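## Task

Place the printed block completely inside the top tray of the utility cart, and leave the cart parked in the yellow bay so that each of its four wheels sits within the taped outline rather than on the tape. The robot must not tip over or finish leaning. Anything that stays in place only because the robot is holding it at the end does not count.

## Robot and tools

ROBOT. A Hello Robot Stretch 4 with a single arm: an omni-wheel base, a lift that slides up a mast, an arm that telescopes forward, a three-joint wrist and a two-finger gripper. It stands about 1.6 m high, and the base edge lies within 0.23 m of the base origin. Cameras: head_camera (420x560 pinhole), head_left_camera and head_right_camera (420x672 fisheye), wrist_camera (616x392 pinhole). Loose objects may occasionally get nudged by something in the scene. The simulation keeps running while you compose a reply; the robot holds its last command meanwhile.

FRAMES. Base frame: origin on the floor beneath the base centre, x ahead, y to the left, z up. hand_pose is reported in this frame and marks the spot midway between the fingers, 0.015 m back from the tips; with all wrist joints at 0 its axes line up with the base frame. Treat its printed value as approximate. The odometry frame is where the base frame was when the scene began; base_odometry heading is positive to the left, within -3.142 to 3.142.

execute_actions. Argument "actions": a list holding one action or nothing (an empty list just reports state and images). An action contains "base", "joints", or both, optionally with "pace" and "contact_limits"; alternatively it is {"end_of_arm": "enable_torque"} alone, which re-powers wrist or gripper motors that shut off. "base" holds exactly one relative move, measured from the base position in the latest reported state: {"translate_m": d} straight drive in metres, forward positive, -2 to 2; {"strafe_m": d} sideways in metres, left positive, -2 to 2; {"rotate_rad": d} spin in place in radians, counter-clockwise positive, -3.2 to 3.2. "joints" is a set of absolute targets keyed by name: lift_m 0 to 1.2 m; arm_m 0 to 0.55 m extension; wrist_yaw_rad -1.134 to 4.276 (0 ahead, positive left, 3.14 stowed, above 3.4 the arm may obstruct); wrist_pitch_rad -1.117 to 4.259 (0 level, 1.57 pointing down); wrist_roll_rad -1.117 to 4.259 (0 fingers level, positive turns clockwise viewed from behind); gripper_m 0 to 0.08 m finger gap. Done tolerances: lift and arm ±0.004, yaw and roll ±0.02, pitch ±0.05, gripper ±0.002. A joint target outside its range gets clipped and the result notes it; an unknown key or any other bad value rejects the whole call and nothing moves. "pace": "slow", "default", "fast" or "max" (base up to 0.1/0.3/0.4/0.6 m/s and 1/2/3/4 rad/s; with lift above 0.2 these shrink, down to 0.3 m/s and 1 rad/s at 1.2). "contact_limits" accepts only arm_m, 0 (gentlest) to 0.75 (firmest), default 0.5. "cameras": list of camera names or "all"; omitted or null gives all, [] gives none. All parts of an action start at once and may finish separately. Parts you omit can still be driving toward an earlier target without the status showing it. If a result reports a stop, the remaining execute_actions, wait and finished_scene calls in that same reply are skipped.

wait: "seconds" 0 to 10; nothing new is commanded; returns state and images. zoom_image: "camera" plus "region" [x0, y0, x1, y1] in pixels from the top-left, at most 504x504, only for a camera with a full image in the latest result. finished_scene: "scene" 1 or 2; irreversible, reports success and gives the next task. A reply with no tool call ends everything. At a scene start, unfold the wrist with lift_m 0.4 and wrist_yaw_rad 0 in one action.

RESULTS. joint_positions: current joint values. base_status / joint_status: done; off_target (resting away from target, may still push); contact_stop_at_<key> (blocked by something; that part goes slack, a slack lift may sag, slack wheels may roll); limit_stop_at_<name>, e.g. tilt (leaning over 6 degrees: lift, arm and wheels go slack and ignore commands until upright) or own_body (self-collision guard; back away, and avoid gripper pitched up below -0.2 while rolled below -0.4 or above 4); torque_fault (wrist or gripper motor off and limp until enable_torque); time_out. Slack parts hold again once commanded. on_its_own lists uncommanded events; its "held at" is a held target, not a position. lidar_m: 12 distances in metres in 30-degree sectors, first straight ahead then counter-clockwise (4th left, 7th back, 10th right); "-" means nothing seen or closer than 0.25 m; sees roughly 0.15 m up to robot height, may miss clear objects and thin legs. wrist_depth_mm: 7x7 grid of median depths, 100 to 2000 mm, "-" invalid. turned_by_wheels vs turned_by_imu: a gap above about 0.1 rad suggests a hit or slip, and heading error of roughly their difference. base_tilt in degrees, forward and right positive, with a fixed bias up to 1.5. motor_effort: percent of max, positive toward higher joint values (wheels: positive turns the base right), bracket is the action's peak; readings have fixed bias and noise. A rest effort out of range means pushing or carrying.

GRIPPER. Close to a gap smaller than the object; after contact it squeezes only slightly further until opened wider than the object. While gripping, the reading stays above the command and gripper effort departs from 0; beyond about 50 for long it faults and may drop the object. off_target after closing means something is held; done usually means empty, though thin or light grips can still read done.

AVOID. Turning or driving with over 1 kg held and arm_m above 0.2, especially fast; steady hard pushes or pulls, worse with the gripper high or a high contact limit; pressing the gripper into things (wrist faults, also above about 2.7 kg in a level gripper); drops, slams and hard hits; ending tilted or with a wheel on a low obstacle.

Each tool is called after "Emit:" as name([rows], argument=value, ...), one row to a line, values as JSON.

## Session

Emit:
execute_actions(actions=[])

Scene clock: 0.00 s.
base_odometry: x=+0.000 y=+0.000 heading=+0.000 (m, m, rad; odometry frame)
turned_by_wheels: +0.000 (rad since the last result)
turned_by_imu: +0.000 (rad since the last result)
base_tilt: forward=-0.1 right=-0.2 (deg)
lidar_m: 1.56 1.67 1.63 0.81 0.84 1.20 2.13 2.28 1.10 0.85 1.76 1.36
base_status: not commanded
joint_positions: lift_m=+0.192 arm_m=-0.003 wrist_yaw_rad=+3.068 wrist_pitch_rad=-0.008 wrist_roll_rad=-0.007 gripper_m=+0.040
joint_status: not commanded
motor_effort: lift_m=+21 arm_m=+0 wrist_yaw_rad=+2 wrist_pitch_rad=-9 wrist_roll_rad=+0 gripper_m=+0 wheel_0=+0 wheel_1=-1 wheel_2=+1 (%)
hand_pose: x=-0.0374 y=+0.1028 z=+0.3724 quat_wxyz=(+0.037, +0.004, -0.004, +0.999) (m; base frame)
wrist_depth_mm: - 142 - - - - - / - 142 - - - - 1182 / 108 142 297 - - - 1366 / 125 143 - - - - 1863 / - - - - - - 1756 / 1397 1397 1281 1397 1229 1336 1308 / 976 946 118 976 102 - 917
pictures: head_camera, head_left_camera, head_right_camera, wrist_camera
Images, in order (width x height): head_camera 420x560, head_left_camera 420x672, head_right_camera 420x672, wrist_camera 616x392.

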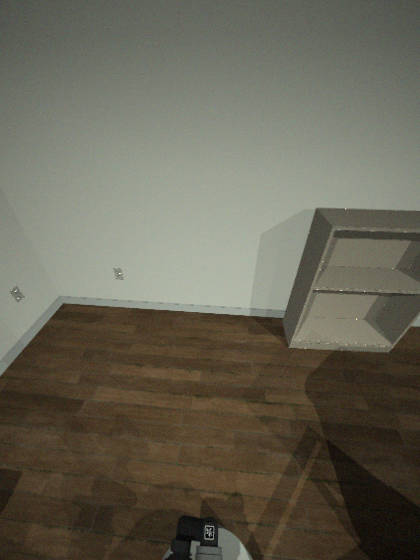

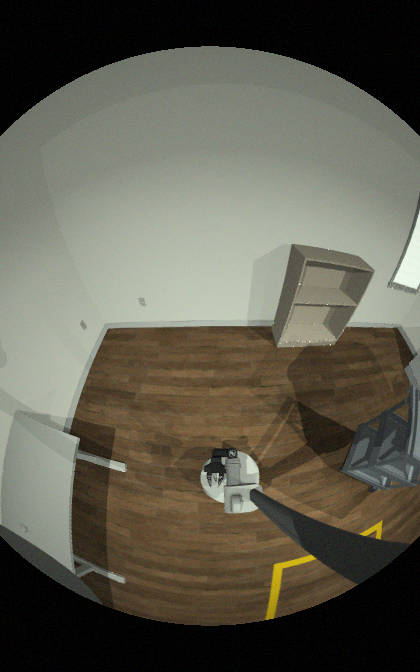

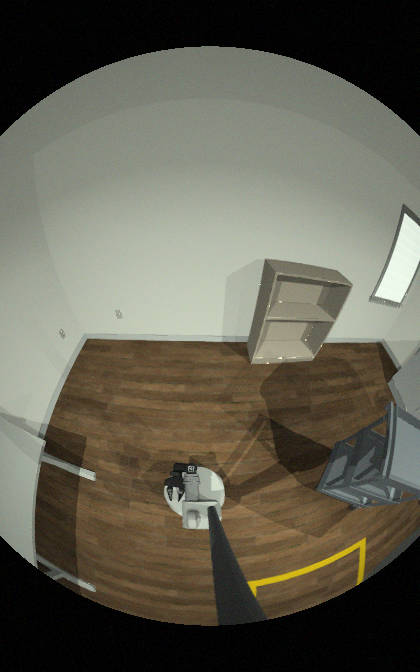

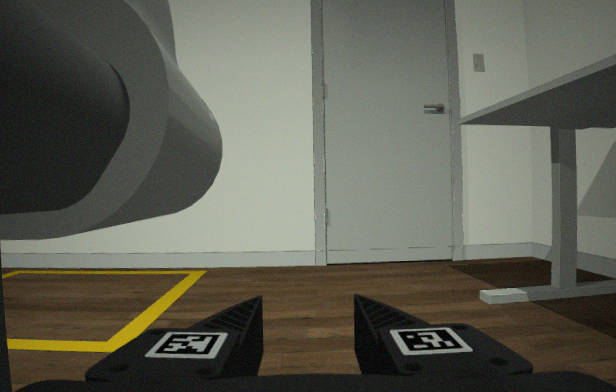

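Table on the left. Turn toward it.

Emit:
execute_actions([
  {"base":{"rotate_rad":1.75},"joints":{"lift_m":0.6,"wrist_yaw_rad":0,"gripper_m":0.08},"pace":"fast"},
])

Scene clock: 5.40 s.
base_odometry: x=+0.000 y=+0.000 heading=+1.749 (m, m, rad; odometry frame)
turned_by_wheels: +1.749 (rad since the last result)
turned_by_imu: +1.720 (rad since the last result)
base_tilt: forward=-0.1 right=-0.2 (deg)
lidar_m: 0.82 0.93 1.53 2.14 2.46 0.89 0.94 1.47 1.35 1.56 1.80 0.82
base_status: done
joint_positions: lift_m=+0.600 arm_m=-0.003 wrist_yaw_rad=+0.000 wrist_pitch_rad=-0.008 wrist_roll_rad=-0.007 gripper_m=+0.080
joint_status: all done
motor_effort: lift_m=+23(25) arm_m=-1(1) wrist_yaw_rad=-1(5) wrist_pitch_rad=-9(10) wrist_roll_rad=+0(1) gripper_m=+0(3) wheel_0=-4(10) wheel_1=-2(11) wheel_2=-1(10) (%)
hand_pose: x=+0.3810 y=-0.0873 z=+0.7797 quat_wxyz=(+1.000, -0.004, -0.004, +0.000) (m; base frame)
wrist_depth_mm: 1576 1499 1464 1397 1281 1255 1229 / 1618 1464 1464 1366 1255 1229 1205 / 1537 1499 1430 1366 1336 1229 1205 / 1576 1537 1464 1397 1336 1229 1229 / 891 891 723 699 676 1281 1205 / 1618 1499 1430 1430 904 1229 1229 / - 102 1430 1366 891 - -
pictures: head_camera, head_left_camera, head_right_camera, wrist_camera
Images, in order (width x height): head_camera 420x560, head_left_camera 420x672, head_right_camera 420x672, wrist_camera 616x392.

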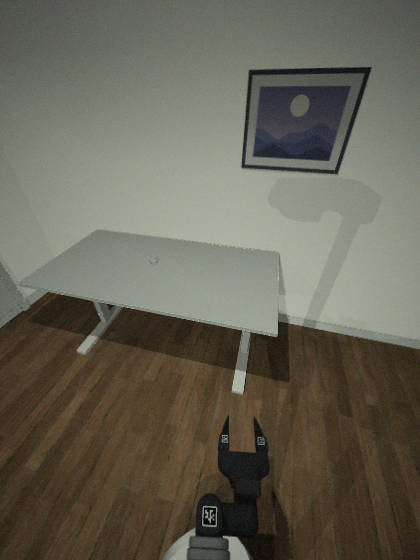

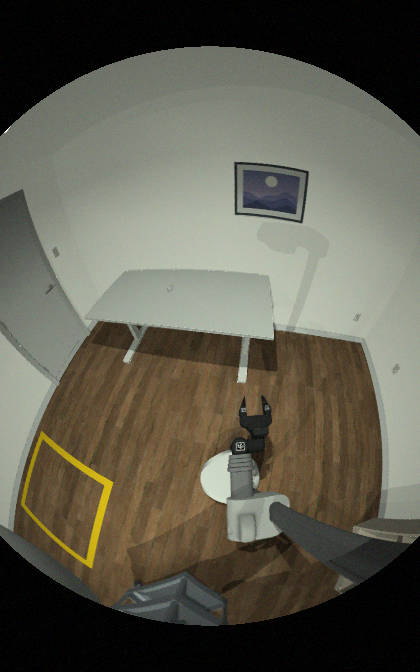

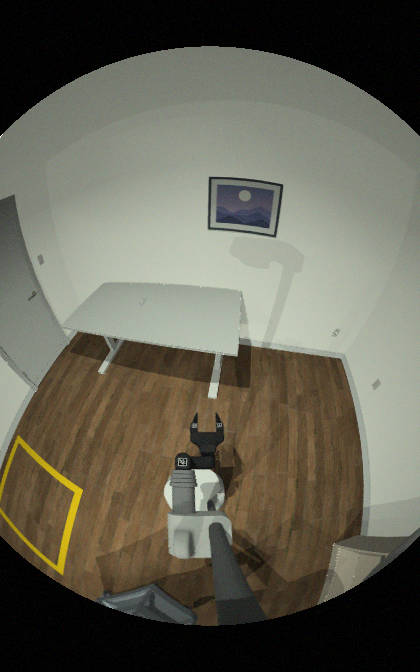

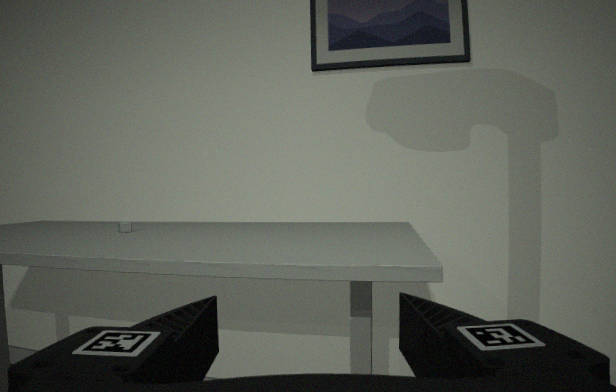

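Emit:
execute_actions([
  {"base":{"rotate_rad":0.35},"joints":{"lift_m":0.95,"wrist_pitch_rad":1.57},"pace":"fast"},
], cameras=[])

Emit:
execute_actions([
  {"base":{"translate_m":0.6},"joints":{"arm_m":0.5},"pace":"fast"},
])

Scene clock: 18.33 s.
base_odometry: x=+0.000 y=+0.000 heading=+2.099 (m, m, rad; odometry frame)
turned_by_wheels: +0.349 (rad since the last result)
turned_by_imu: +0.342 (rad since the last result)
base_tilt: forward=-0.1 right=-0.2 (deg)
lidar_m: 0.86 1.19 2.12 2.24 1.08 0.89 1.75 1.37 1.56 1.67 1.64 0.80
base_status: done
joint_positions: lift_m=+0.950 arm_m=-0.003 wrist_yaw_rad=+0.000 wrist_pitch_rad=+1.570 wrist_roll_rad=-0.007 gripper_m=+0.080
joint_status: all done
motor_effort: lift_m=+23(24) arm_m=-1(0) wrist_yaw_rad=+1(2) wrist_pitch_rad=-1(8) wrist_roll_rad=+0(1) gripper_m=+1(1) wheel_0=-4(9) wheel_1=-3(9) wheel_2=-2(7) (%)
hand_pose: x=+0.1685 y=-0.0874 z=+0.9154 quat_wxyz=(+0.707, -0.003, +0.707, +0.003) (m; base frame)
wrist_depth_mm: 1042 1025 1025 1025 1025 1060 1025 / 1025 1078 1008 1025 1042 1042 1025 / 1042 1060 1060 1078 1078 1060 1025 / 1025 1042 1060 1042 1078 1042 1078 / 1042 1042 842 854 1042 1060 1042 / 1060 1042 854 854 1078 1078 1078 / - 102 854 831 1060 - -
pictures: none
No camera images: the call's "cameras" was empty. Leave "cameras" out to get every camera's image.

Scene clock: 21.43 s.
base_odometry: x=-0.302 y=+0.518 heading=+2.099 (m, m, rad; odometry frame)
turned_by_wheels: +0.000 (rad since the last result)
turned_by_imu: +0.000 (rad since the last result)
base_tilt: forward=+0.0 right=-0.2 (deg)
lidar_m: 0.31 0.48 1.80 1.92 2.77 1.41 1.73 1.88 1.89 0.42 0.31 0.30
base_status: done
joint_positions: lift_m=+0.950 arm_m=+0.499 wrist_yaw_rad=+0.000 wrist_pitch_rad=+1.570 wrist_roll_rad=-0.008 gripper_m=+0.080
joint_status: all done
motor_effort: lift_m=+22(23) arm_m=+6(8) wrist_yaw_rad=-2(1) wrist_pitch_rad=-1(3) wrist_roll_rad=+1(1) gripper_m=+2(0) wheel_0=+4(8) wheel_1=+3(7) wheel_2=-1(14) (%)
hand_pose: x=+0.6701 y=-0.0874 z=+0.9154 quat_wxyz=(+0.707, -0.003, +0.707, +0.003) (m; base frame)
wrist_depth_mm: 338 340 338 338 340 340 338 / 340 340 342 340 342 342 340 / 338 340 342 343 342 340 343 / 342 343 342 342 343 345 343 / 343 343 345 342 343 345 345 / 345 345 345 345 345 345 349 / - 102 343 347 347 - -
pictures: head_camera, head_left_camera, head_right_camera, wrist_camera
Images, in order (width x height): head_camera 420x560, head_left_camera 420x672, head_right_camera 420x672, wrist_camera 616x392.

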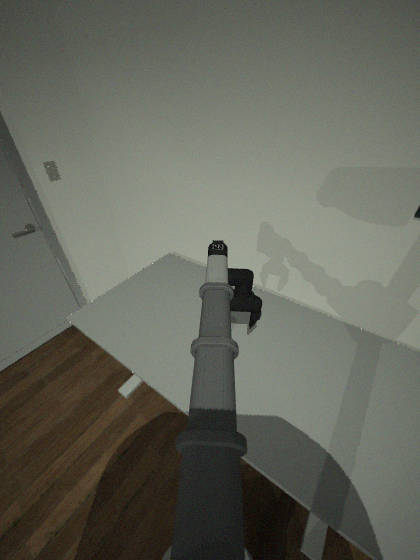

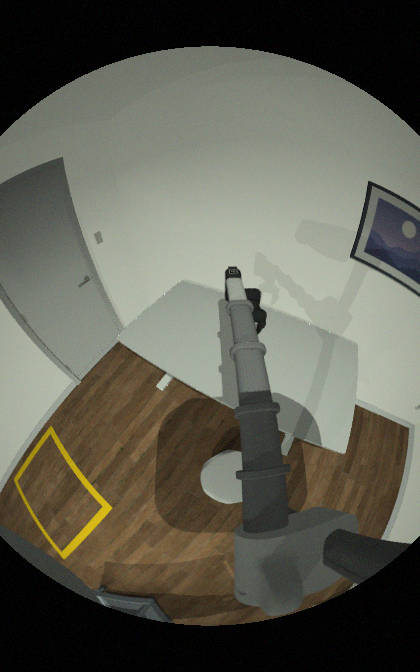

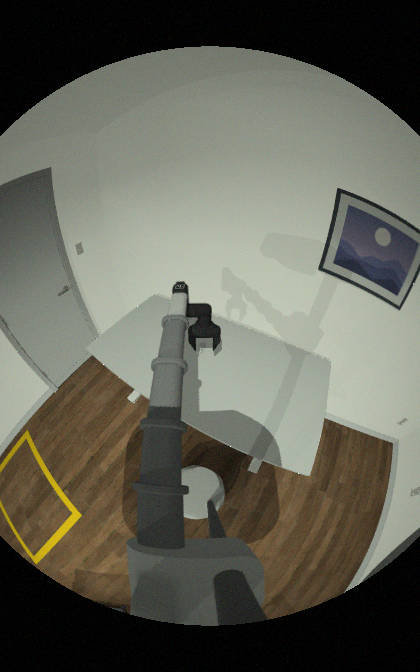

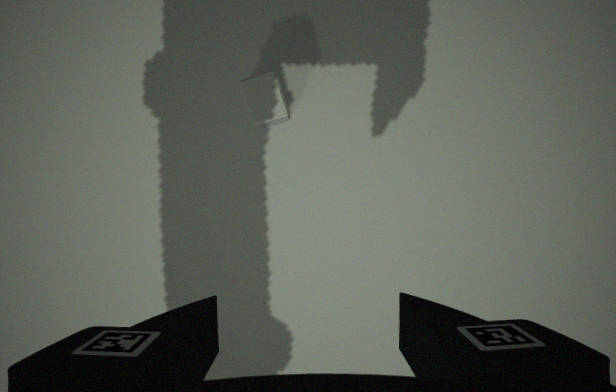

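Emit:
execute_actions([
  {"base":{"strafe_m":0.035},"joints":{"arm_m":0.55,"wrist_pitch_rad":1.35,"lift_m":0.88}},
], cameras=[])

Emit:
execute_actions([
  {"base":{"translate_m":0.04},"pace":"slow"},
], cameras=["wrist_camera","head_right_camera"])

Scene clock: 34.00 s.
base_odometry: x=-0.333 y=+0.501 heading=+2.099 (m, m, rad; odometry frame)
turned_by_wheels: +0.000 (rad since the last result)
turned_by_imu: -0.002 (rad since the last result)
base_tilt: forward=-0.1 right=-0.2 (deg)
lidar_m: 0.34 0.51 1.76 1.90 2.72 1.36 1.62 1.92 1.92 0.46 0.31 0.30
base_status: done
joint_positions: lift_m=+0.880 arm_m=+0.546 wrist_yaw_rad=+0.000 wrist_pitch_rad=+1.351 wrist_roll_rad=-0.008 gripper_m=+0.080
joint_status: all done
joint sent to its limit — the command would take arm_m past its upper limit, so that joint was sent only as far as its limit.
motor_effort: lift_m=+18(23) arm_m=+6(5) wrist_yaw_rad=+0(1) wrist_pitch_rad=-4(9) wrist_roll_rad=+1(0) gripper_m=+0(0) wheel_0=-3(15) wheel_1=+3(10) wheel_2=+0(0) (%)
hand_pose: x=+0.7635 y=-0.0874 z=+0.8509 quat_wxyz=(+0.780, -0.003, +0.625, +0.002) (m; base frame)
wrist_depth_mm: 320 319 319 319 322 320 320 / 312 310 312 310 310 312 310 / 300 301 303 300 300 303 301 / 293 293 293 294 293 293 294 / 285 285 286 286 285 283 285 / 276 276 277 276 274 277 277 / - 102 266 270 268 - -
pictures: none
No camera images: the call's "cameras" was empty. Leave "cameras" out to get every camera's image.

Scene clock: 35.53 s.
base_odometry: x=-0.353 y=+0.535 heading=+2.100 (m, m, rad; odometry frame)
turned_by_wheels: +0.000 (rad since the last result)
turned_by_imu: +0.000 (rad since the last result)
base_tilt: forward=+0.0 right=-0.1 (deg)
lidar_m: 0.31 0.41 1.74 1.88 2.71 1.45 1.70 1.95 1.94 0.42 0.29 0.25
base_status: done
joint_positions: lift_m=+0.880 arm_m=+0.546 wrist_yaw_rad=+0.000 wrist_pitch_rad=+1.351 wrist_roll_rad=-0.008 gripper_m=+0.080
joint_status: not commanded
motor_effort: lift_m=+18(18) arm_m=+6(6) wrist_yaw_rad=-1(0) wrist_pitch_rad=-4(4) wrist_roll_rad=+1(0) gripper_m=+1(0) wheel_0=+6(8) wheel_1=+4(7) wheel_2=-4(8) (%)
hand_pose: x=+0.7635 y=-0.0874 z=+0.8509 quat_wxyz=(+0.780, -0.003, +0.625, +0.002) (m; base frame)
wrist_depth_mm: 320 320 320 320 319 320 322 / 310 309 310 309 309 310 312 / 301 301 301 300 298 303 301 / 293 291 291 291 293 291 294 / 283 283 285 285 285 285 283 / 276 277 276 278 276 277 277 / - 102 268 246 267 - -
pictures: head_right_camera, wrist_camera
Images, in order (width x height): head_right_camera 420x672, wrist_camera 616x392.

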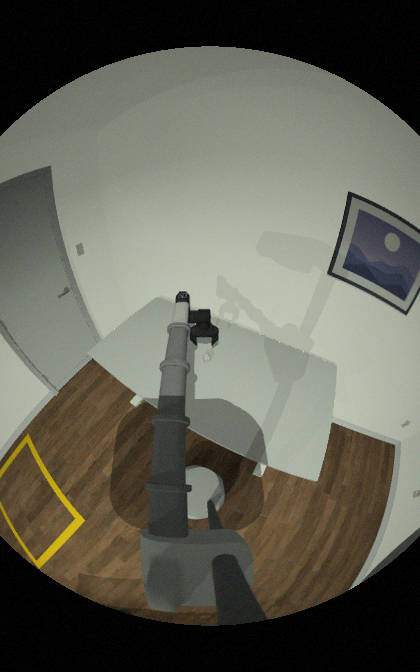

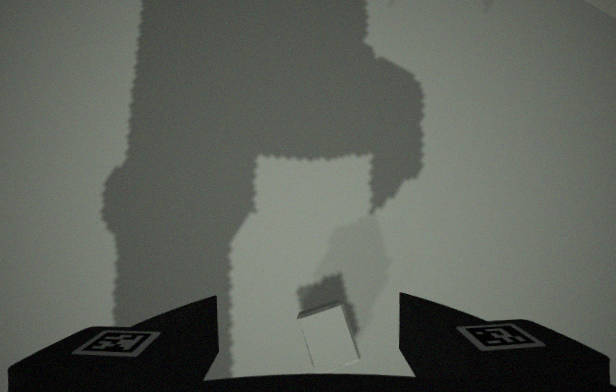

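Emit:
execute_actions([
  {"base":{"strafe_m":-0.012},"joints":{"arm_m":0.535,"wrist_roll_rad":-0.28,"lift_m":0.82}},
], cameras=["wrist_camera"])

Scene clock: 48.47 s.
base_odometry: x=-0.343 y=+0.541 heading=+2.100 (m, m, rad; odometry frame)
turned_by_wheels: +0.000 (rad since the last result)
turned_by_imu: -0.002 (rad since the last result)
base_tilt: forward=+0.0 right=-0.2 (deg)
lidar_m: 0.29 0.42 1.76 1.89 2.73 1.44 1.75 1.94 1.93 0.37 0.29 0.26
base_status: done
joint_positions: lift_m=+0.820 arm_m=+0.536 wrist_yaw_rad=+0.000 wrist_pitch_rad=+1.351 wrist_roll_rad=-0.280 gripper_m=+0.080
joint_status: all done
motor_effort: lift_m=+18(18) arm_m=-6(6) wrist_yaw_rad=+0(1) wrist_pitch_rad=-4(4) wrist_roll_rad=+0(4) gripper_m=+1(1) wheel_0=+5(11) wheel_1=-3(9) wheel_2=+0(2) (%)
hand_pose: x=+0.7534 y=-0.0874 z=+0.7909 quat_wxyz=(+0.773, -0.109, +0.619, +0.087) (m; base frame)
wrist_depth_mm: 244 245 247 252 255 260 264 / 236 237 242 246 249 252 256 / 228 232 235 238 242 244 248 / 224 225 229 231 233 237 239 / 217 220 223 226 229 231 233 / 211 215 216 220 221 225 226 / - 102 198 189 215 - -
pictures: wrist_camera
Images, in order (width x height): wrist_camera 616x392.

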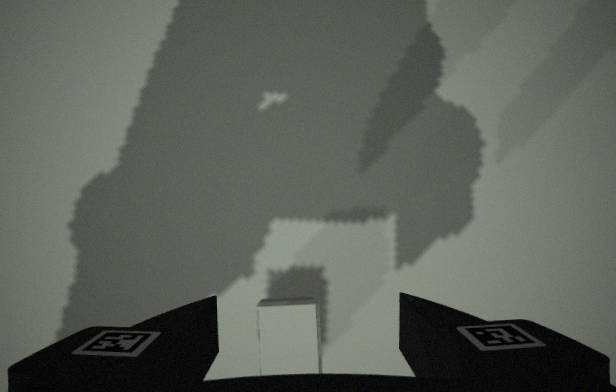

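Emit:
execute_actions([
  {"base":{"strafe_m":0.008},"joints":{"arm_m":0.526,"lift_m":0.778},"pace":"slow"},
], cameras=["wrist_camera"])

Emit:
execute_actions([
  {"joints":{"gripper_m":0.015}},
], cameras=["wrist_camera"])

Scene clock: 55.77 s.
base_odometry: x=-0.349 y=+0.537 heading=+2.100 (m, m, rad; odometry frame)
turned_by_wheels: +0.000 (rad since the last result)
turned_by_imu: -0.001 (rad since the last result)
base_tilt: forward=-0.1 right=-0.2 (deg)
lidar_m: 0.28 0.44 1.75 1.87 2.70 1.44 1.73 1.95 1.93 0.43 0.28 0.29
base_status: done
joint_positions: lift_m=+0.778 arm_m=+0.527 wrist_yaw_rad=+0.000 wrist_pitch_rad=+1.351 wrist_roll_rad=-0.280 gripper_m=+0.080
joint_status: all done
motor_effort: lift_m=+18(18) arm_m=-6(6) wrist_yaw_rad=+2(1) wrist_pitch_rad=-3(4) wrist_roll_rad=-1(1) gripper_m=+0(0) wheel_0=-4(7) wheel_1=+3(7) wheel_2=+0(1) (%)
hand_pose: x=+0.7444 y=-0.0874 z=+0.7489 quat_wxyz=(+0.773, -0.109, +0.619, +0.087) (m; base frame)
wrist_depth_mm: 199 200 202 206 209 213 - / 193 195 197 200 203 206 208 / 187 190 191 195 197 200 202 / 182 184 187 190 191 193 195 / 178 180 182 184 187 189 191 / 172 175 178 152 180 183 - / - 102 172 148 175 - -
pictures: wrist_camera
Images, in order (width x height): wrist_camera 616x392.

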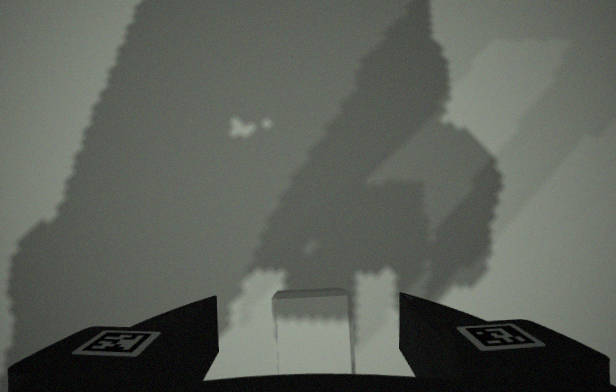

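Scene clock: 56.97 s.
base_odometry: x=-0.349 y=+0.537 heading=+2.100 (m, m, rad; odometry frame)
turned_by_wheels: +0.000 (rad since the last result)
turned_by_imu: +0.000 (rad since the last result)
base_tilt: forward=-0.1 right=-0.2 (deg)
lidar_m: 0.30 0.45 1.75 1.87 2.72 1.43 1.71 1.94 1.93 0.42 0.29 0.27
base_status: not commanded
joint_positions: lift_m=+0.778 arm_m=+0.527 wrist_yaw_rad=+0.000 wrist_pitch_rad=+1.351 wrist_roll_rad=-0.280 gripper_m=+0.030
joint_status: gripper_m off_target (ended at +0.030, target +0.015)
on_its_own: gripper_m is held at +0.025, not at your +0.015, by its contact guard: the fingers met something
motor_effort: lift_m=+18(18) arm_m=-6(6) wrist_yaw_rad=-1(1) wrist_pitch_rad=-4(4) wrist_roll_rad=+0(0) gripper_m=-36(37) wheel_0=-4(5) wheel_1=+3(3) wheel_2=+0(0) (%)
hand_pose: x=+0.7444 y=-0.0874 z=+0.7489 quat_wxyz=(+0.773, -0.109, +0.619, +0.087) (m; base frame)
wrist_depth_mm: 198 200 204 206 210 213 - / 194 195 197 200 204 207 209 / 188 189 192 195 196 200 202 / 182 184 187 190 191 194 196 / 178 179 181 184 186 188 190 / 172 174 177 152 181 184 184 / 168 170 104 148 - - -
pictures: wrist_camera
Images, in order (width x height): wrist_camera 616x392.

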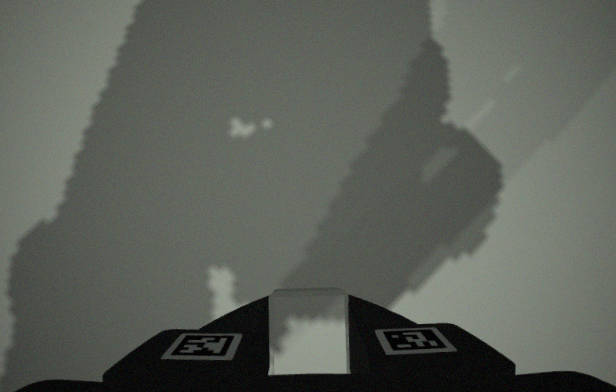

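Emit:
execute_actions([
  {"joints":{"lift_m":0.9}},
], cameras=[])

Emit:
execute_actions([
  {"base":{"translate_m":-0.6},"joints":{"arm_m":0.1,"lift_m":1.02},"pace":"fast"},
], cameras=[])

Emit:
execute_actions([
  {"base":{"rotate_rad":2.8},"joints":{"wrist_roll_rad":0,"wrist_pitch_rad":1.57},"pace":"fast"},
])

Scene clock: 66.73 s.
base_odometry: x=-0.349 y=+0.537 heading=+2.100 (m, m, rad; odometry frame)
turned_by_wheels: +0.000 (rad since the last result)
turned_by_imu: -0.001 (rad since the last result)
base_tilt: forward=-0.1 right=-0.2 (deg)
lidar_m: 0.29 0.45 1.75 1.88 2.73 1.44 1.73 1.92 1.93 0.42 0.30 0.27
base_status: not commanded
joint_positions: lift_m=+0.900 arm_m=+0.527 wrist_yaw_rad=+0.000 wrist_pitch_rad=+1.351 wrist_roll_rad=-0.280 gripper_m=+0.030
joint_status: all done
on_its_own: gripper_m is held at +0.025, not at your +0.015, by its contact guard: the fingers met something
motor_effort: lift_m=+23(26) arm_m=-6(7) wrist_yaw_rad=-2(1) wrist_pitch_rad=-5(4) wrist_roll_rad=+0(0) gripper_m=-36(36) wheel_0=-4(4) wheel_1=+4(3) wheel_2=+0(0) (%)
hand_pose: x=+0.7444 y=-0.0874 z=+0.8704 quat_wxyz=(+0.773, -0.109, +0.619, +0.087) (m; base frame)
wrist_depth_mm: 327 330 334 340 343 351 357 / 319 322 324 330 332 342 345 / 309 314 317 322 325 329 334 / 300 306 307 312 317 320 324 / 293 296 300 304 306 312 315 / 285 289 290 152 298 303 306 / 277 281 104 148 - - 300
pictures: none
No camera images: the call's "cameras" was empty. Leave "cameras" out to get every camera's image.

Scene clock: 69.77 s.
base_odometry: x=-0.047 y=+0.019 heading=+2.099 (m, m, rad; odometry frame)
turned_by_wheels: -0.001 (rad since the last result)
turned_by_imu: -0.002 (rad since the last result)
base_tilt: forward=-0.1 right=-0.2 (deg)
lidar_m: 0.84 1.20 2.09 2.21 1.18 0.91 1.79 1.41 1.61 1.72 1.62 0.77
base_status: done
joint_positions: lift_m=+1.020 arm_m=+0.101 wrist_yaw_rad=+0.000 wrist_pitch_rad=+1.351 wrist_roll_rad=-0.280 gripper_m=+0.030
joint_status: all done
on_its_own: gripper_m is held at +0.025, not at your +0.015, by its contact guard: the fingers met something
motor_effort: lift_m=+23(24) arm_m=-6(6) wrist_yaw_rad=+1(2) wrist_pitch_rad=-4(4) wrist_roll_rad=+0(0) gripper_m=-36(36) wheel_0=-4(10) wheel_1=-2(7) wheel_2=-1(12) (%)
hand_pose: x=+0.3183 y=-0.0874 z=+0.9905 quat_wxyz=(+0.773, -0.109, +0.619, +0.087) (m; base frame)
wrist_depth_mm: 1205 1182 1255 1281 1281 1308 504 / 1182 1182 1182 1229 1229 1255 1255 / 1138 1160 1182 1160 1205 1205 1229 / 1098 1118 1098 1138 1160 1205 1160 / 1078 1098 1118 1160 1118 1160 1160 / 1060 1060 1060 152 1118 1138 1138 / 1025 1025 104 148 - - 1118
pictures: none
No camera images: the call's "cameras" was empty. Leave "cameras" out to get every camera's image.

Scene clock: 72.87 s.
base_odometry: x=-0.047 y=+0.019 heading=-1.385 (m, m, rad; odometry frame)
turned_by_wheels: +2.799 (rad since the last result)
turned_by_imu: +2.753 (rad since the last result)
base_tilt: forward=-0.1 right=-0.2 (deg)
lidar_m: 0.92 1.52 1.39 1.62 1.89 0.80 0.80 0.90 1.50 2.10 2.43 0.86
base_status: done
joint_positions: lift_m=+1.020 arm_m=+0.101 wrist_yaw_rad=+0.000 wrist_pitch_rad=+1.570 wrist_roll_rad=+0.000 gripper_m=+0.030
joint_status: all done
on_its_own: gripper_m is held at +0.025, not at your +0.015, by its contact guard: the fingers met something
motor_effort: lift_m=+22(22) arm_m=-6(6) wrist_yaw_rad=+0(0) wrist_pitch_rad=-1(0) wrist_roll_rad=+2(6) gripper_m=-37(37) wheel_0=-5(11) wheel_1=-2(7) wheel_2=-3(8) (%)
hand_pose: x=+0.2722 y=-0.0874 z=+0.9855 quat_wxyz=(+0.707, +0.000, +0.707, +0.000) (m; base frame)
wrist_depth_mm: 1118 1098 1118 1118 1118 1118 1138 / 1078 1098 1118 1138 1118 1098 1118 / 1098 1118 1098 1098 1098 1118 1098 / 1138 1118 1118 1098 1118 1138 1118 / 1118 1118 1118 931 1138 1138 1118 / 1138 1118 931 152 1160 1118 1138 / 1118 1118 104 148 - - 1160
pictures: head_camera, head_left_camera, head_right_camera, wrist_camera
Images, in order (width x height): head_camera 420x560, head_left_camera 420x672, head_right_camera 420x672, wrist_camera 616x392.

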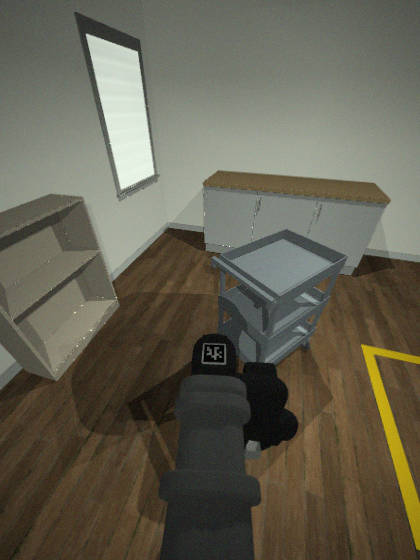

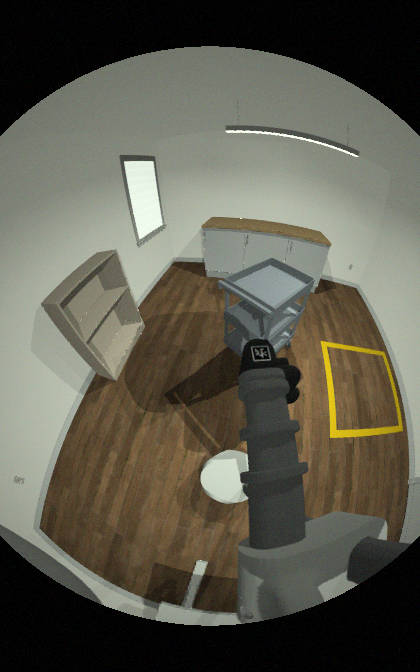

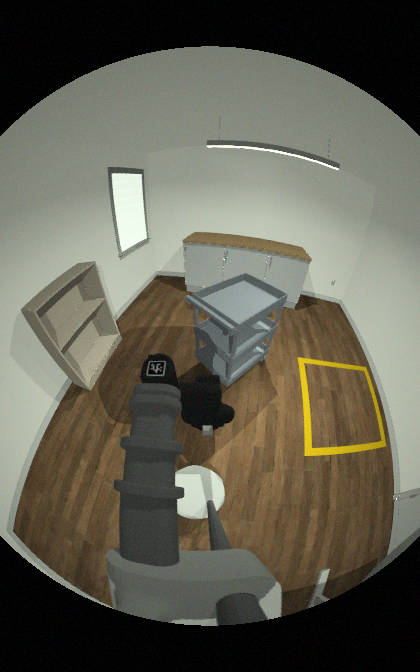

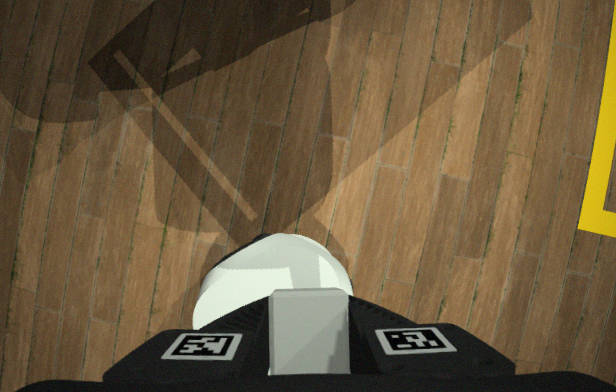

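Emit:
execute_actions([
  {"base":{"rotate_rad":-1.0},"pace":"fast"},
], cameras=[])

Emit:
execute_actions([
  {"base":{"strafe_m":0.9},"pace":"fast"},
])

Scene clock: 95.43 s.
base_odometry: x=-0.047 y=+0.019 heading=-2.384 (m, m, rad; odometry frame)
turned_by_wheels: -0.999 (rad since the last result)
turned_by_imu: -0.985 (rad since the last result)
base_tilt: forward=-0.1 right=-0.2 (deg)
lidar_m: 2.49 0.86 0.92 1.51 1.41 1.65 1.82 0.78 0.78 0.94 2.09 2.10
base_status: done
joint_positions: lift_m=+1.020 arm_m=+0.101 wrist_yaw_rad=+0.000 wrist_pitch_rad=+1.570 wrist_roll_rad=+0.000 gripper_m=+0.030
joint_status: not commanded
on_its_own: gripper_m is held at +0.025, not at your +0.015, by its contact guard: the fingers met something
motor_effort: lift_m=+22(22) arm_m=-6(6) wrist_yaw_rad=-1(2) wrist_pitch_rad=-2(2) wrist_roll_rad=+2(1) gripper_m=-36(36) wheel_0=+5(8) wheel_1=+4(6) wheel_2=+2(7) (%)
hand_pose: x=+0.2722 y=-0.0874 z=+0.9855 quat_wxyz=(+0.707, +0.000, +0.707, +0.000) (m; base frame)
wrist_depth_mm: 1098 1098 1098 1098 1138 1118 1098 / 1118 1098 1118 1078 1118 1098 1118 / 1118 1118 1118 1118 1098 1138 1118 / 1118 1138 1098 1118 1118 1098 1118 / 1118 1098 1118 960 1138 1118 1138 / 1118 1118 917 152 1138 1098 1118 / 1138 1138 104 148 - - 1138
pictures: none
No camera images: the call's "cameras" was empty. Leave "cameras" out to get every camera's image.

Scene clock: 99.30 s.
base_odometry: x=+0.572 y=-0.635 heading=-2.384 (m, m, rad; odometry frame)
turned_by_wheels: +0.000 (rad since the last result)
turned_by_imu: -0.002 (rad since the last result)
base_tilt: forward=-0.1 right=-0.2 (deg)
lidar_m: 0.60 1.88 1.87 0.75 0.65 0.64 1.18 2.09 1.50 1.68 2.76 0.65
base_status: done
joint_positions: lift_m=+1.020 arm_m=+0.101 wrist_yaw_rad=+0.000 wrist_pitch_rad=+1.570 wrist_roll_rad=+0.000 gripper_m=+0.030
joint_status: not commanded
on_its_own: gripper_m is held at +0.025, not at your +0.015, by its contact guard: the fingers met something
motor_effort: lift_m=+22(21) arm_m=-6(6) wrist_yaw_rad=+0(1) wrist_pitch_rad=-1(1) wrist_roll_rad=+1(1) gripper_m=-36(37) wheel_0=-3(10) wheel_1=+3(12) wheel_2=+0(3) (%)
hand_pose: x=+0.2721 y=-0.0874 z=+0.9855 quat_wxyz=(+0.707, +0.000, +0.707, +0.000) (m; base frame)
wrist_depth_mm: 1118 1118 976 946 1118 1138 1098 / 1118 1118 1138 1098 1118 1138 1098 / 1098 1118 1098 1118 1098 1118 1098 / 1098 1138 1098 1118 1098 1138 1118 / 1098 1118 1098 946 1138 1138 1160 / 1118 1118 917 152 1118 1118 1138 / 1118 1098 104 148 - - 1138
pictures: head_camera, head_left_camera, head_right_camera, wrist_camera
Images, in order (width x height): head_camera 420x560, head_left_camera 420x672, head_right_camera 420x672, wrist_camera 616x392.

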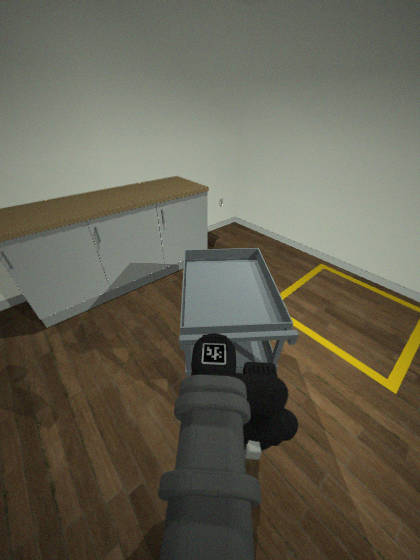

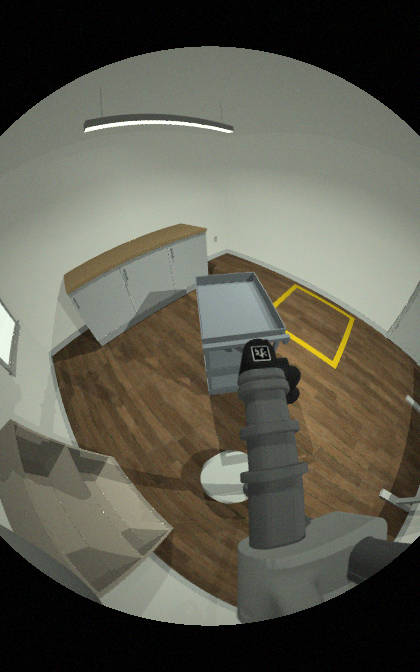

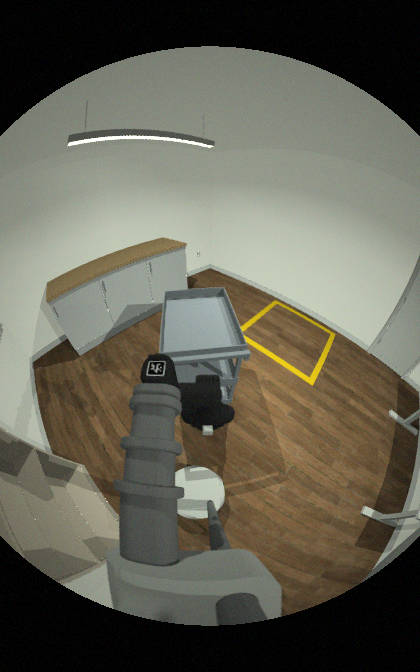

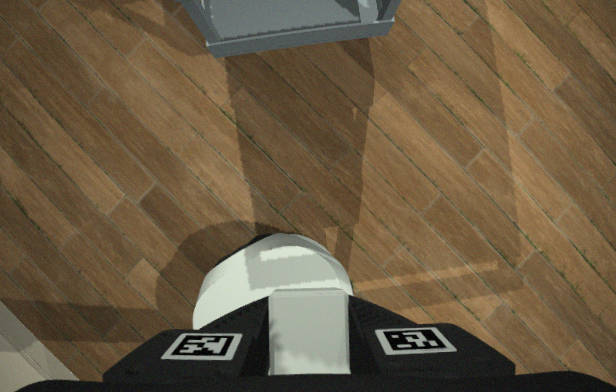

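Emit:
execute_actions([
  {"base":{"translate_m":0.24},"joints":{"arm_m":0.52},"pace":"fast"},
])

Scene clock: 105.77 s.
base_odometry: x=+0.397 y=-0.800 heading=-2.383 (m, m, rad; odometry frame)
turned_by_wheels: +0.000 (rad since the last result)
turned_by_imu: -0.001 (rad since the last result)
base_tilt: forward=+0.0 right=-0.2 (deg)
lidar_m: 0.36 0.37 1.72 0.96 0.81 0.81 1.38 2.36 1.64 1.90 2.58 0.42
base_status: done
joint_positions: lift_m=+1.020 arm_m=+0.519 wrist_yaw_rad=+0.000 wrist_pitch_rad=+1.570 wrist_roll_rad=+0.000 gripper_m=+0.030
joint_status: all done
on_its_own: gripper_m is held at +0.025, not at your +0.015, by its contact guard: the fingers met something
motor_effort: lift_m=+22(22) arm_m=+6(5) wrist_yaw_rad=-1(1) wrist_pitch_rad=-1(2) wrist_roll_rad=+1(2) gripper_m=-37(36) wheel_0=+3(11) wheel_1=+3(9) wheel_2=+0(10) (%)
hand_pose: x=+0.6901 y=-0.0874 z=+0.9855 quat_wxyz=(+0.707, +0.000, +0.707, +0.000) (m; base frame)
wrist_depth_mm: 336 334 336 338 336 336 282 / 334 338 336 336 338 336 293 / 336 334 338 336 338 336 303 / 340 338 338 336 340 338 307 / 340 340 340 340 342 342 315 / 338 340 340 151 340 342 317 / 338 343 104 148 - - 319
pictures: head_camera, head_left_camera, head_right_camera, wrist_camera
Images, in order (width x height): head_camera 420x560, head_left_camera 420x672, head_right_camera 420x672, wrist_camera 616x392.

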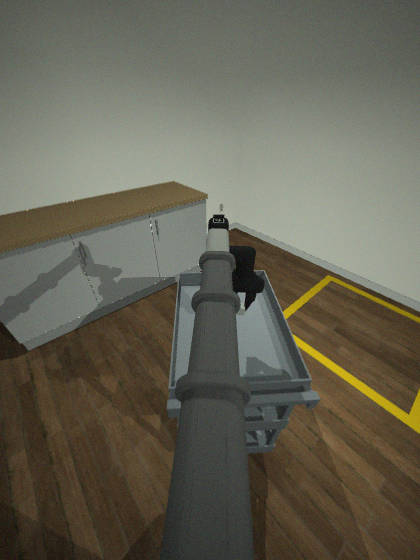

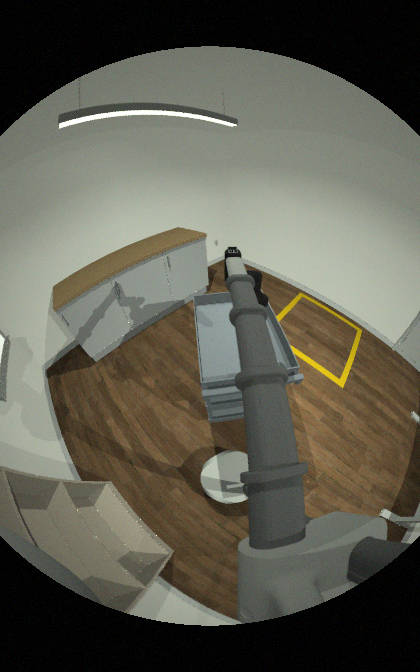

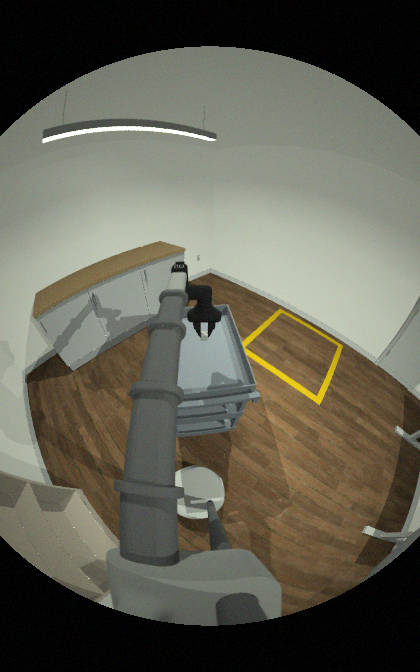

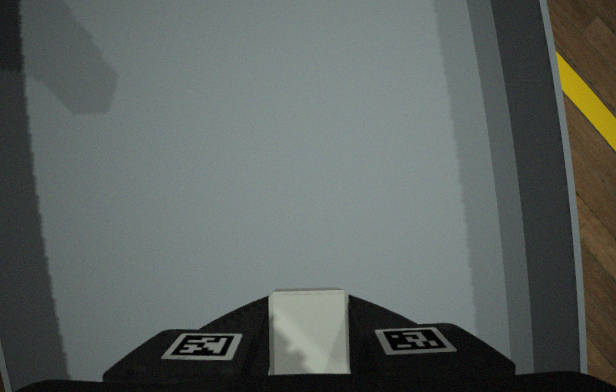

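Emit:
execute_actions([
  {"joints":{"lift_m":0.868},"pace":"fast"},
], cameras=["wrist_camera"])

Emit:
execute_actions([
  {"joints":{"gripper_m":0.06}},
], cameras=[])

Emit:
execute_actions([
  {"joints":{"lift_m":0.97},"pace":"fast"},
], cameras=["wrist_camera"])

Emit:
execute_actions([
  {"joints":{"arm_m":0.24,"wrist_roll_rad":1.57,"gripper_m":0.04},"pace":"fast"},
], cameras=["wrist_camera","head_camera"])

Scene clock: 117.97 s.
base_odometry: x=+0.397 y=-0.800 heading=-2.383 (m, m, rad; odometry frame)
turned_by_wheels: +0.000 (rad since the last result)
turned_by_imu: -0.001 (rad since the last result)
base_tilt: forward=-0.1 right=-0.2 (deg)
lidar_m: 0.37 0.41 1.73 0.94 0.81 0.81 1.37 2.37 1.63 1.87 2.59 0.40
base_status: not commanded
joint_positions: lift_m=+0.868 arm_m=+0.519 wrist_yaw_rad=+0.000 wrist_pitch_rad=+1.570 wrist_roll_rad=+0.000 gripper_m=+0.030
joint_status: all done
on_its_own: gripper_m is held at +0.025, not at your +0.015, by its contact guard: the fingers met something
motor_effort: lift_m=+18(21) arm_m=+6(6) wrist_yaw_rad=-2(1) wrist_pitch_rad=-1(1) wrist_roll_rad=+1(1) gripper_m=-36(37) wheel_0=+3(3) wheel_1=+3(3) wheel_2=+0(0) (%)
hand_pose: x=+0.6901 y=-0.0874 z=+0.8337 quat_wxyz=(+0.707, +0.000, +0.707, +0.000) (m; base frame)
wrist_depth_mm: 186 186 187 186 186 186 - / 187 187 187 187 188 188 188 / 187 187 187 189 187 188 189 / 187 189 189 189 188 188 189 / 189 189 189 190 190 189 190 / 190 190 190 151 189 190 190 / 190 190 104 148 - - -
pictures: wrist_camera
Images, in order (width x height): wrist_camera 616x392.

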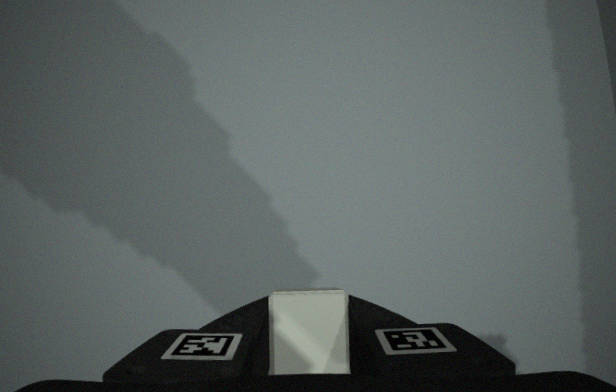

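Scene clock: 118.90 s.
base_odometry: x=+0.397 y=-0.800 heading=-2.383 (m, m, rad; odometry frame)
turned_by_wheels: +0.000 (rad since the last result)
turned_by_imu: +0.000 (rad since the last result)
base_tilt: forward=+0.0 right=-0.2 (deg)
lidar_m: 0.37 0.39 1.72 0.92 0.80 0.81 1.37 2.36 1.64 1.87 2.58 0.40
base_status: not commanded
joint_positions: lift_m=+0.868 arm_m=+0.519 wrist_yaw_rad=+0.000 wrist_pitch_rad=+1.570 wrist_roll_rad=+0.000 gripper_m=+0.060
joint_status: all done
motor_effort: lift_m=+18(18) arm_m=+6(6) wrist_yaw_rad=+0(1) wrist_pitch_rad=-1(2) wrist_roll_rad=+1(1) gripper_m=+2(33) wheel_0=+3(3) wheel_1=+3(3) wheel_2=+0(1) (%)
hand_pose: x=+0.6901 y=-0.0874 z=+0.8337 quat_wxyz=(+0.707, +0.000, +0.707, +0.000) (m; base frame)
wrist_depth_mm: 187 187 186 187 186 186 - / 187 188 187 187 187 189 187 / 187 187 187 189 187 189 189 / 189 189 188 189 189 189 189 / 189 189 189 189 189 190 189 / 189 189 189 161 190 190 190 / 190 - 147 161 130 - -
pictures: none
No camera images: the call's "cameras" was empty. Leave "cameras" out to get every camera's image.

Scene clock: 120.10 s.
base_odometry: x=+0.397 y=-0.800 heading=-2.383 (m, m, rad; odometry frame)
turned_by_wheels: +0.000 (rad since the last result)
turned_by_imu: +0.000 (rad since the last result)
base_tilt: forward=+0.0 right=-0.2 (deg)
lidar_m: 0.37 0.38 1.73 0.94 0.82 0.79 1.35 2.37 1.63 1.91 2.56 0.40
base_status: not commanded
joint_positions: lift_m=+0.970 arm_m=+0.519 wrist_yaw_rad=+0.000 wrist_pitch_rad=+1.570 wrist_roll_rad=+0.000 gripper_m=+0.060
joint_status: all done
motor_effort: lift_m=+23(25) arm_m=+6(6) wrist_yaw_rad=-1(2) wrist_pitch_rad=-2(1) wrist_roll_rad=+1(1) gripper_m=+1(2) wheel_0=+3(3) wheel_1=+3(3) wheel_2=+0(1) (%)
hand_pose: x=+0.6901 y=-0.0874 z=+0.9354 quat_wxyz=(+0.707, +0.000, +0.707, +0.000) (m; base frame)
wrist_depth_mm: 287 286 287 285 286 287 268 / 285 289 286 286 287 287 276 / 289 289 287 289 289 289 287 / 287 287 287 290 289 290 290 / 290 290 290 289 291 293 293 / 291 290 290 291 291 291 293 / 293 - 147 291 129 - -
pictures: wrist_camera
Images, in order (width x height): wrist_camera 616x392.

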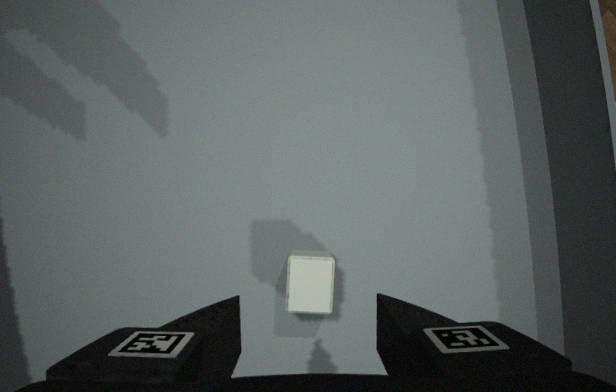

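Scene clock: 121.77 s.
base_odometry: x=+0.397 y=-0.800 heading=-2.383 (m, m, rad; odometry frame)
turned_by_wheels: +0.000 (rad since the last result)
turned_by_imu: -0.001 (rad since the last result)
base_tilt: forward=-0.1 right=-0.2 (deg)
lidar_m: 0.37 0.38 1.72 0.94 0.79 0.79 1.36 2.35 1.64 1.87 2.59 0.42
base_status: not commanded
joint_positions: lift_m=+0.970 arm_m=+0.241 wrist_yaw_rad=+0.000 wrist_pitch_rad=+1.570 wrist_roll_rad=+1.570 gripper_m=+0.040
joint_status: all done
motor_effort: lift_m=+23(23) arm_m=-6(7) wrist_yaw_rad=+1(1) wrist_pitch_rad=-3(2) wrist_roll_rad=+1(6) gripper_m=-2(1) wheel_0=+3(3) wheel_1=+3(3) wheel_2=+0(0) (%)
hand_pose: x=+0.4120 y=-0.0874 z=+0.9354 quat_wxyz=(+0.500, +0.500, +0.500, -0.500) (m; base frame)
wrist_depth_mm: 287 287 279 1060 1078 1060 1060 / 286 286 290 1060 1078 1078 1060 / 287 289 289 1060 1078 1060 1060 / 287 289 289 222 1025 878 1078 / 290 289 290 222 878 878 1098 / 289 290 222 585 891 866 1098 / 287 290 118 223 103 - 1060
pictures: head_camera, wrist_camera
Images, in order (width x height): head_camera 420x560, wrist_camera 616x392.

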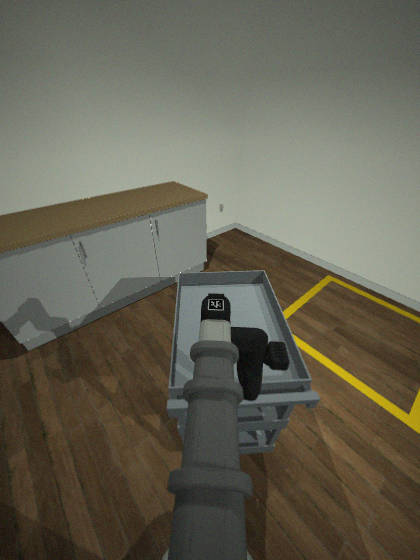

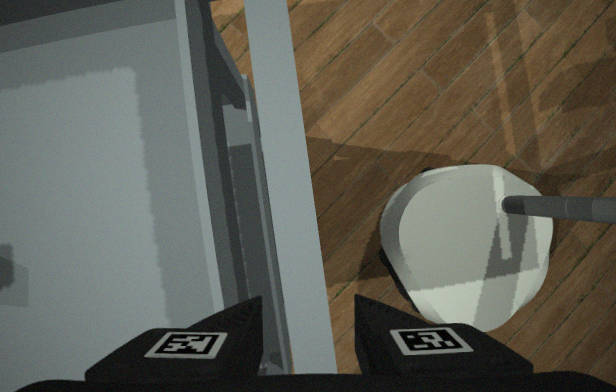

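Emit:
execute_actions([
  {"joints":{"arm_m":0.236,"lift_m":0.93}},
], cameras=["wrist_camera"])

Scene clock: 127.03 s.
base_odometry: x=+0.397 y=-0.800 heading=-2.383 (m, m, rad; odometry frame)
turned_by_wheels: +0.000 (rad since the last result)
turned_by_imu: -0.001 (rad since the last result)
base_tilt: forward=-0.1 right=-0.2 (deg)
lidar_m: 0.36 0.40 1.73 0.94 0.79 0.80 1.35 2.35 1.62 1.88 2.57 0.41
base_status: not commanded
joint_positions: lift_m=+0.930 arm_m=+0.237 wrist_yaw_rad=+0.000 wrist_pitch_rad=+1.570 wrist_roll_rad=+1.570 gripper_m=+0.040
joint_status: all done
motor_effort: lift_m=+18(22) arm_m=-5(7) wrist_yaw_rad=+1(2) wrist_pitch_rad=-2(3) wrist_roll_rad=+2(1) gripper_m=-2(3) wheel_0=+3(3) wheel_1=+3(3) wheel_2=+1(0) (%)
hand_pose: x=+0.4081 y=-0.0874 z=+0.8957 quat_wxyz=(+0.500, +0.500, +0.500, -0.500) (m; base frame)
wrist_depth_mm: 247 249 239 1025 1025 1025 1042 / 248 249 240 1008 1025 1042 1060 / 248 249 249 1025 1025 1060 1042 / 250 250 236 1025 1025 842 1042 / 248 249 250 183 842 831 1042 / 251 250 181 183 820 831 1042 / 250 249 119 183 102 - 1025
pictures: wrist_camera
Images, in order (width x height): wrist_camera 616x392.

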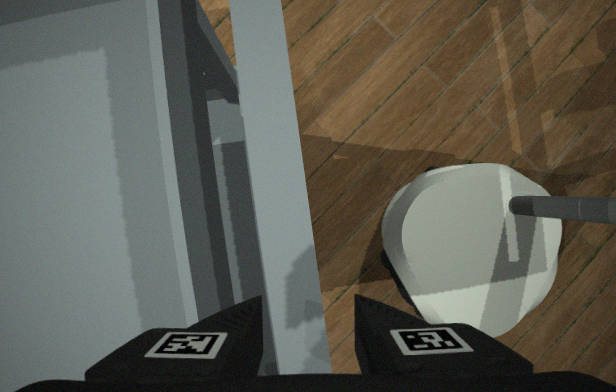

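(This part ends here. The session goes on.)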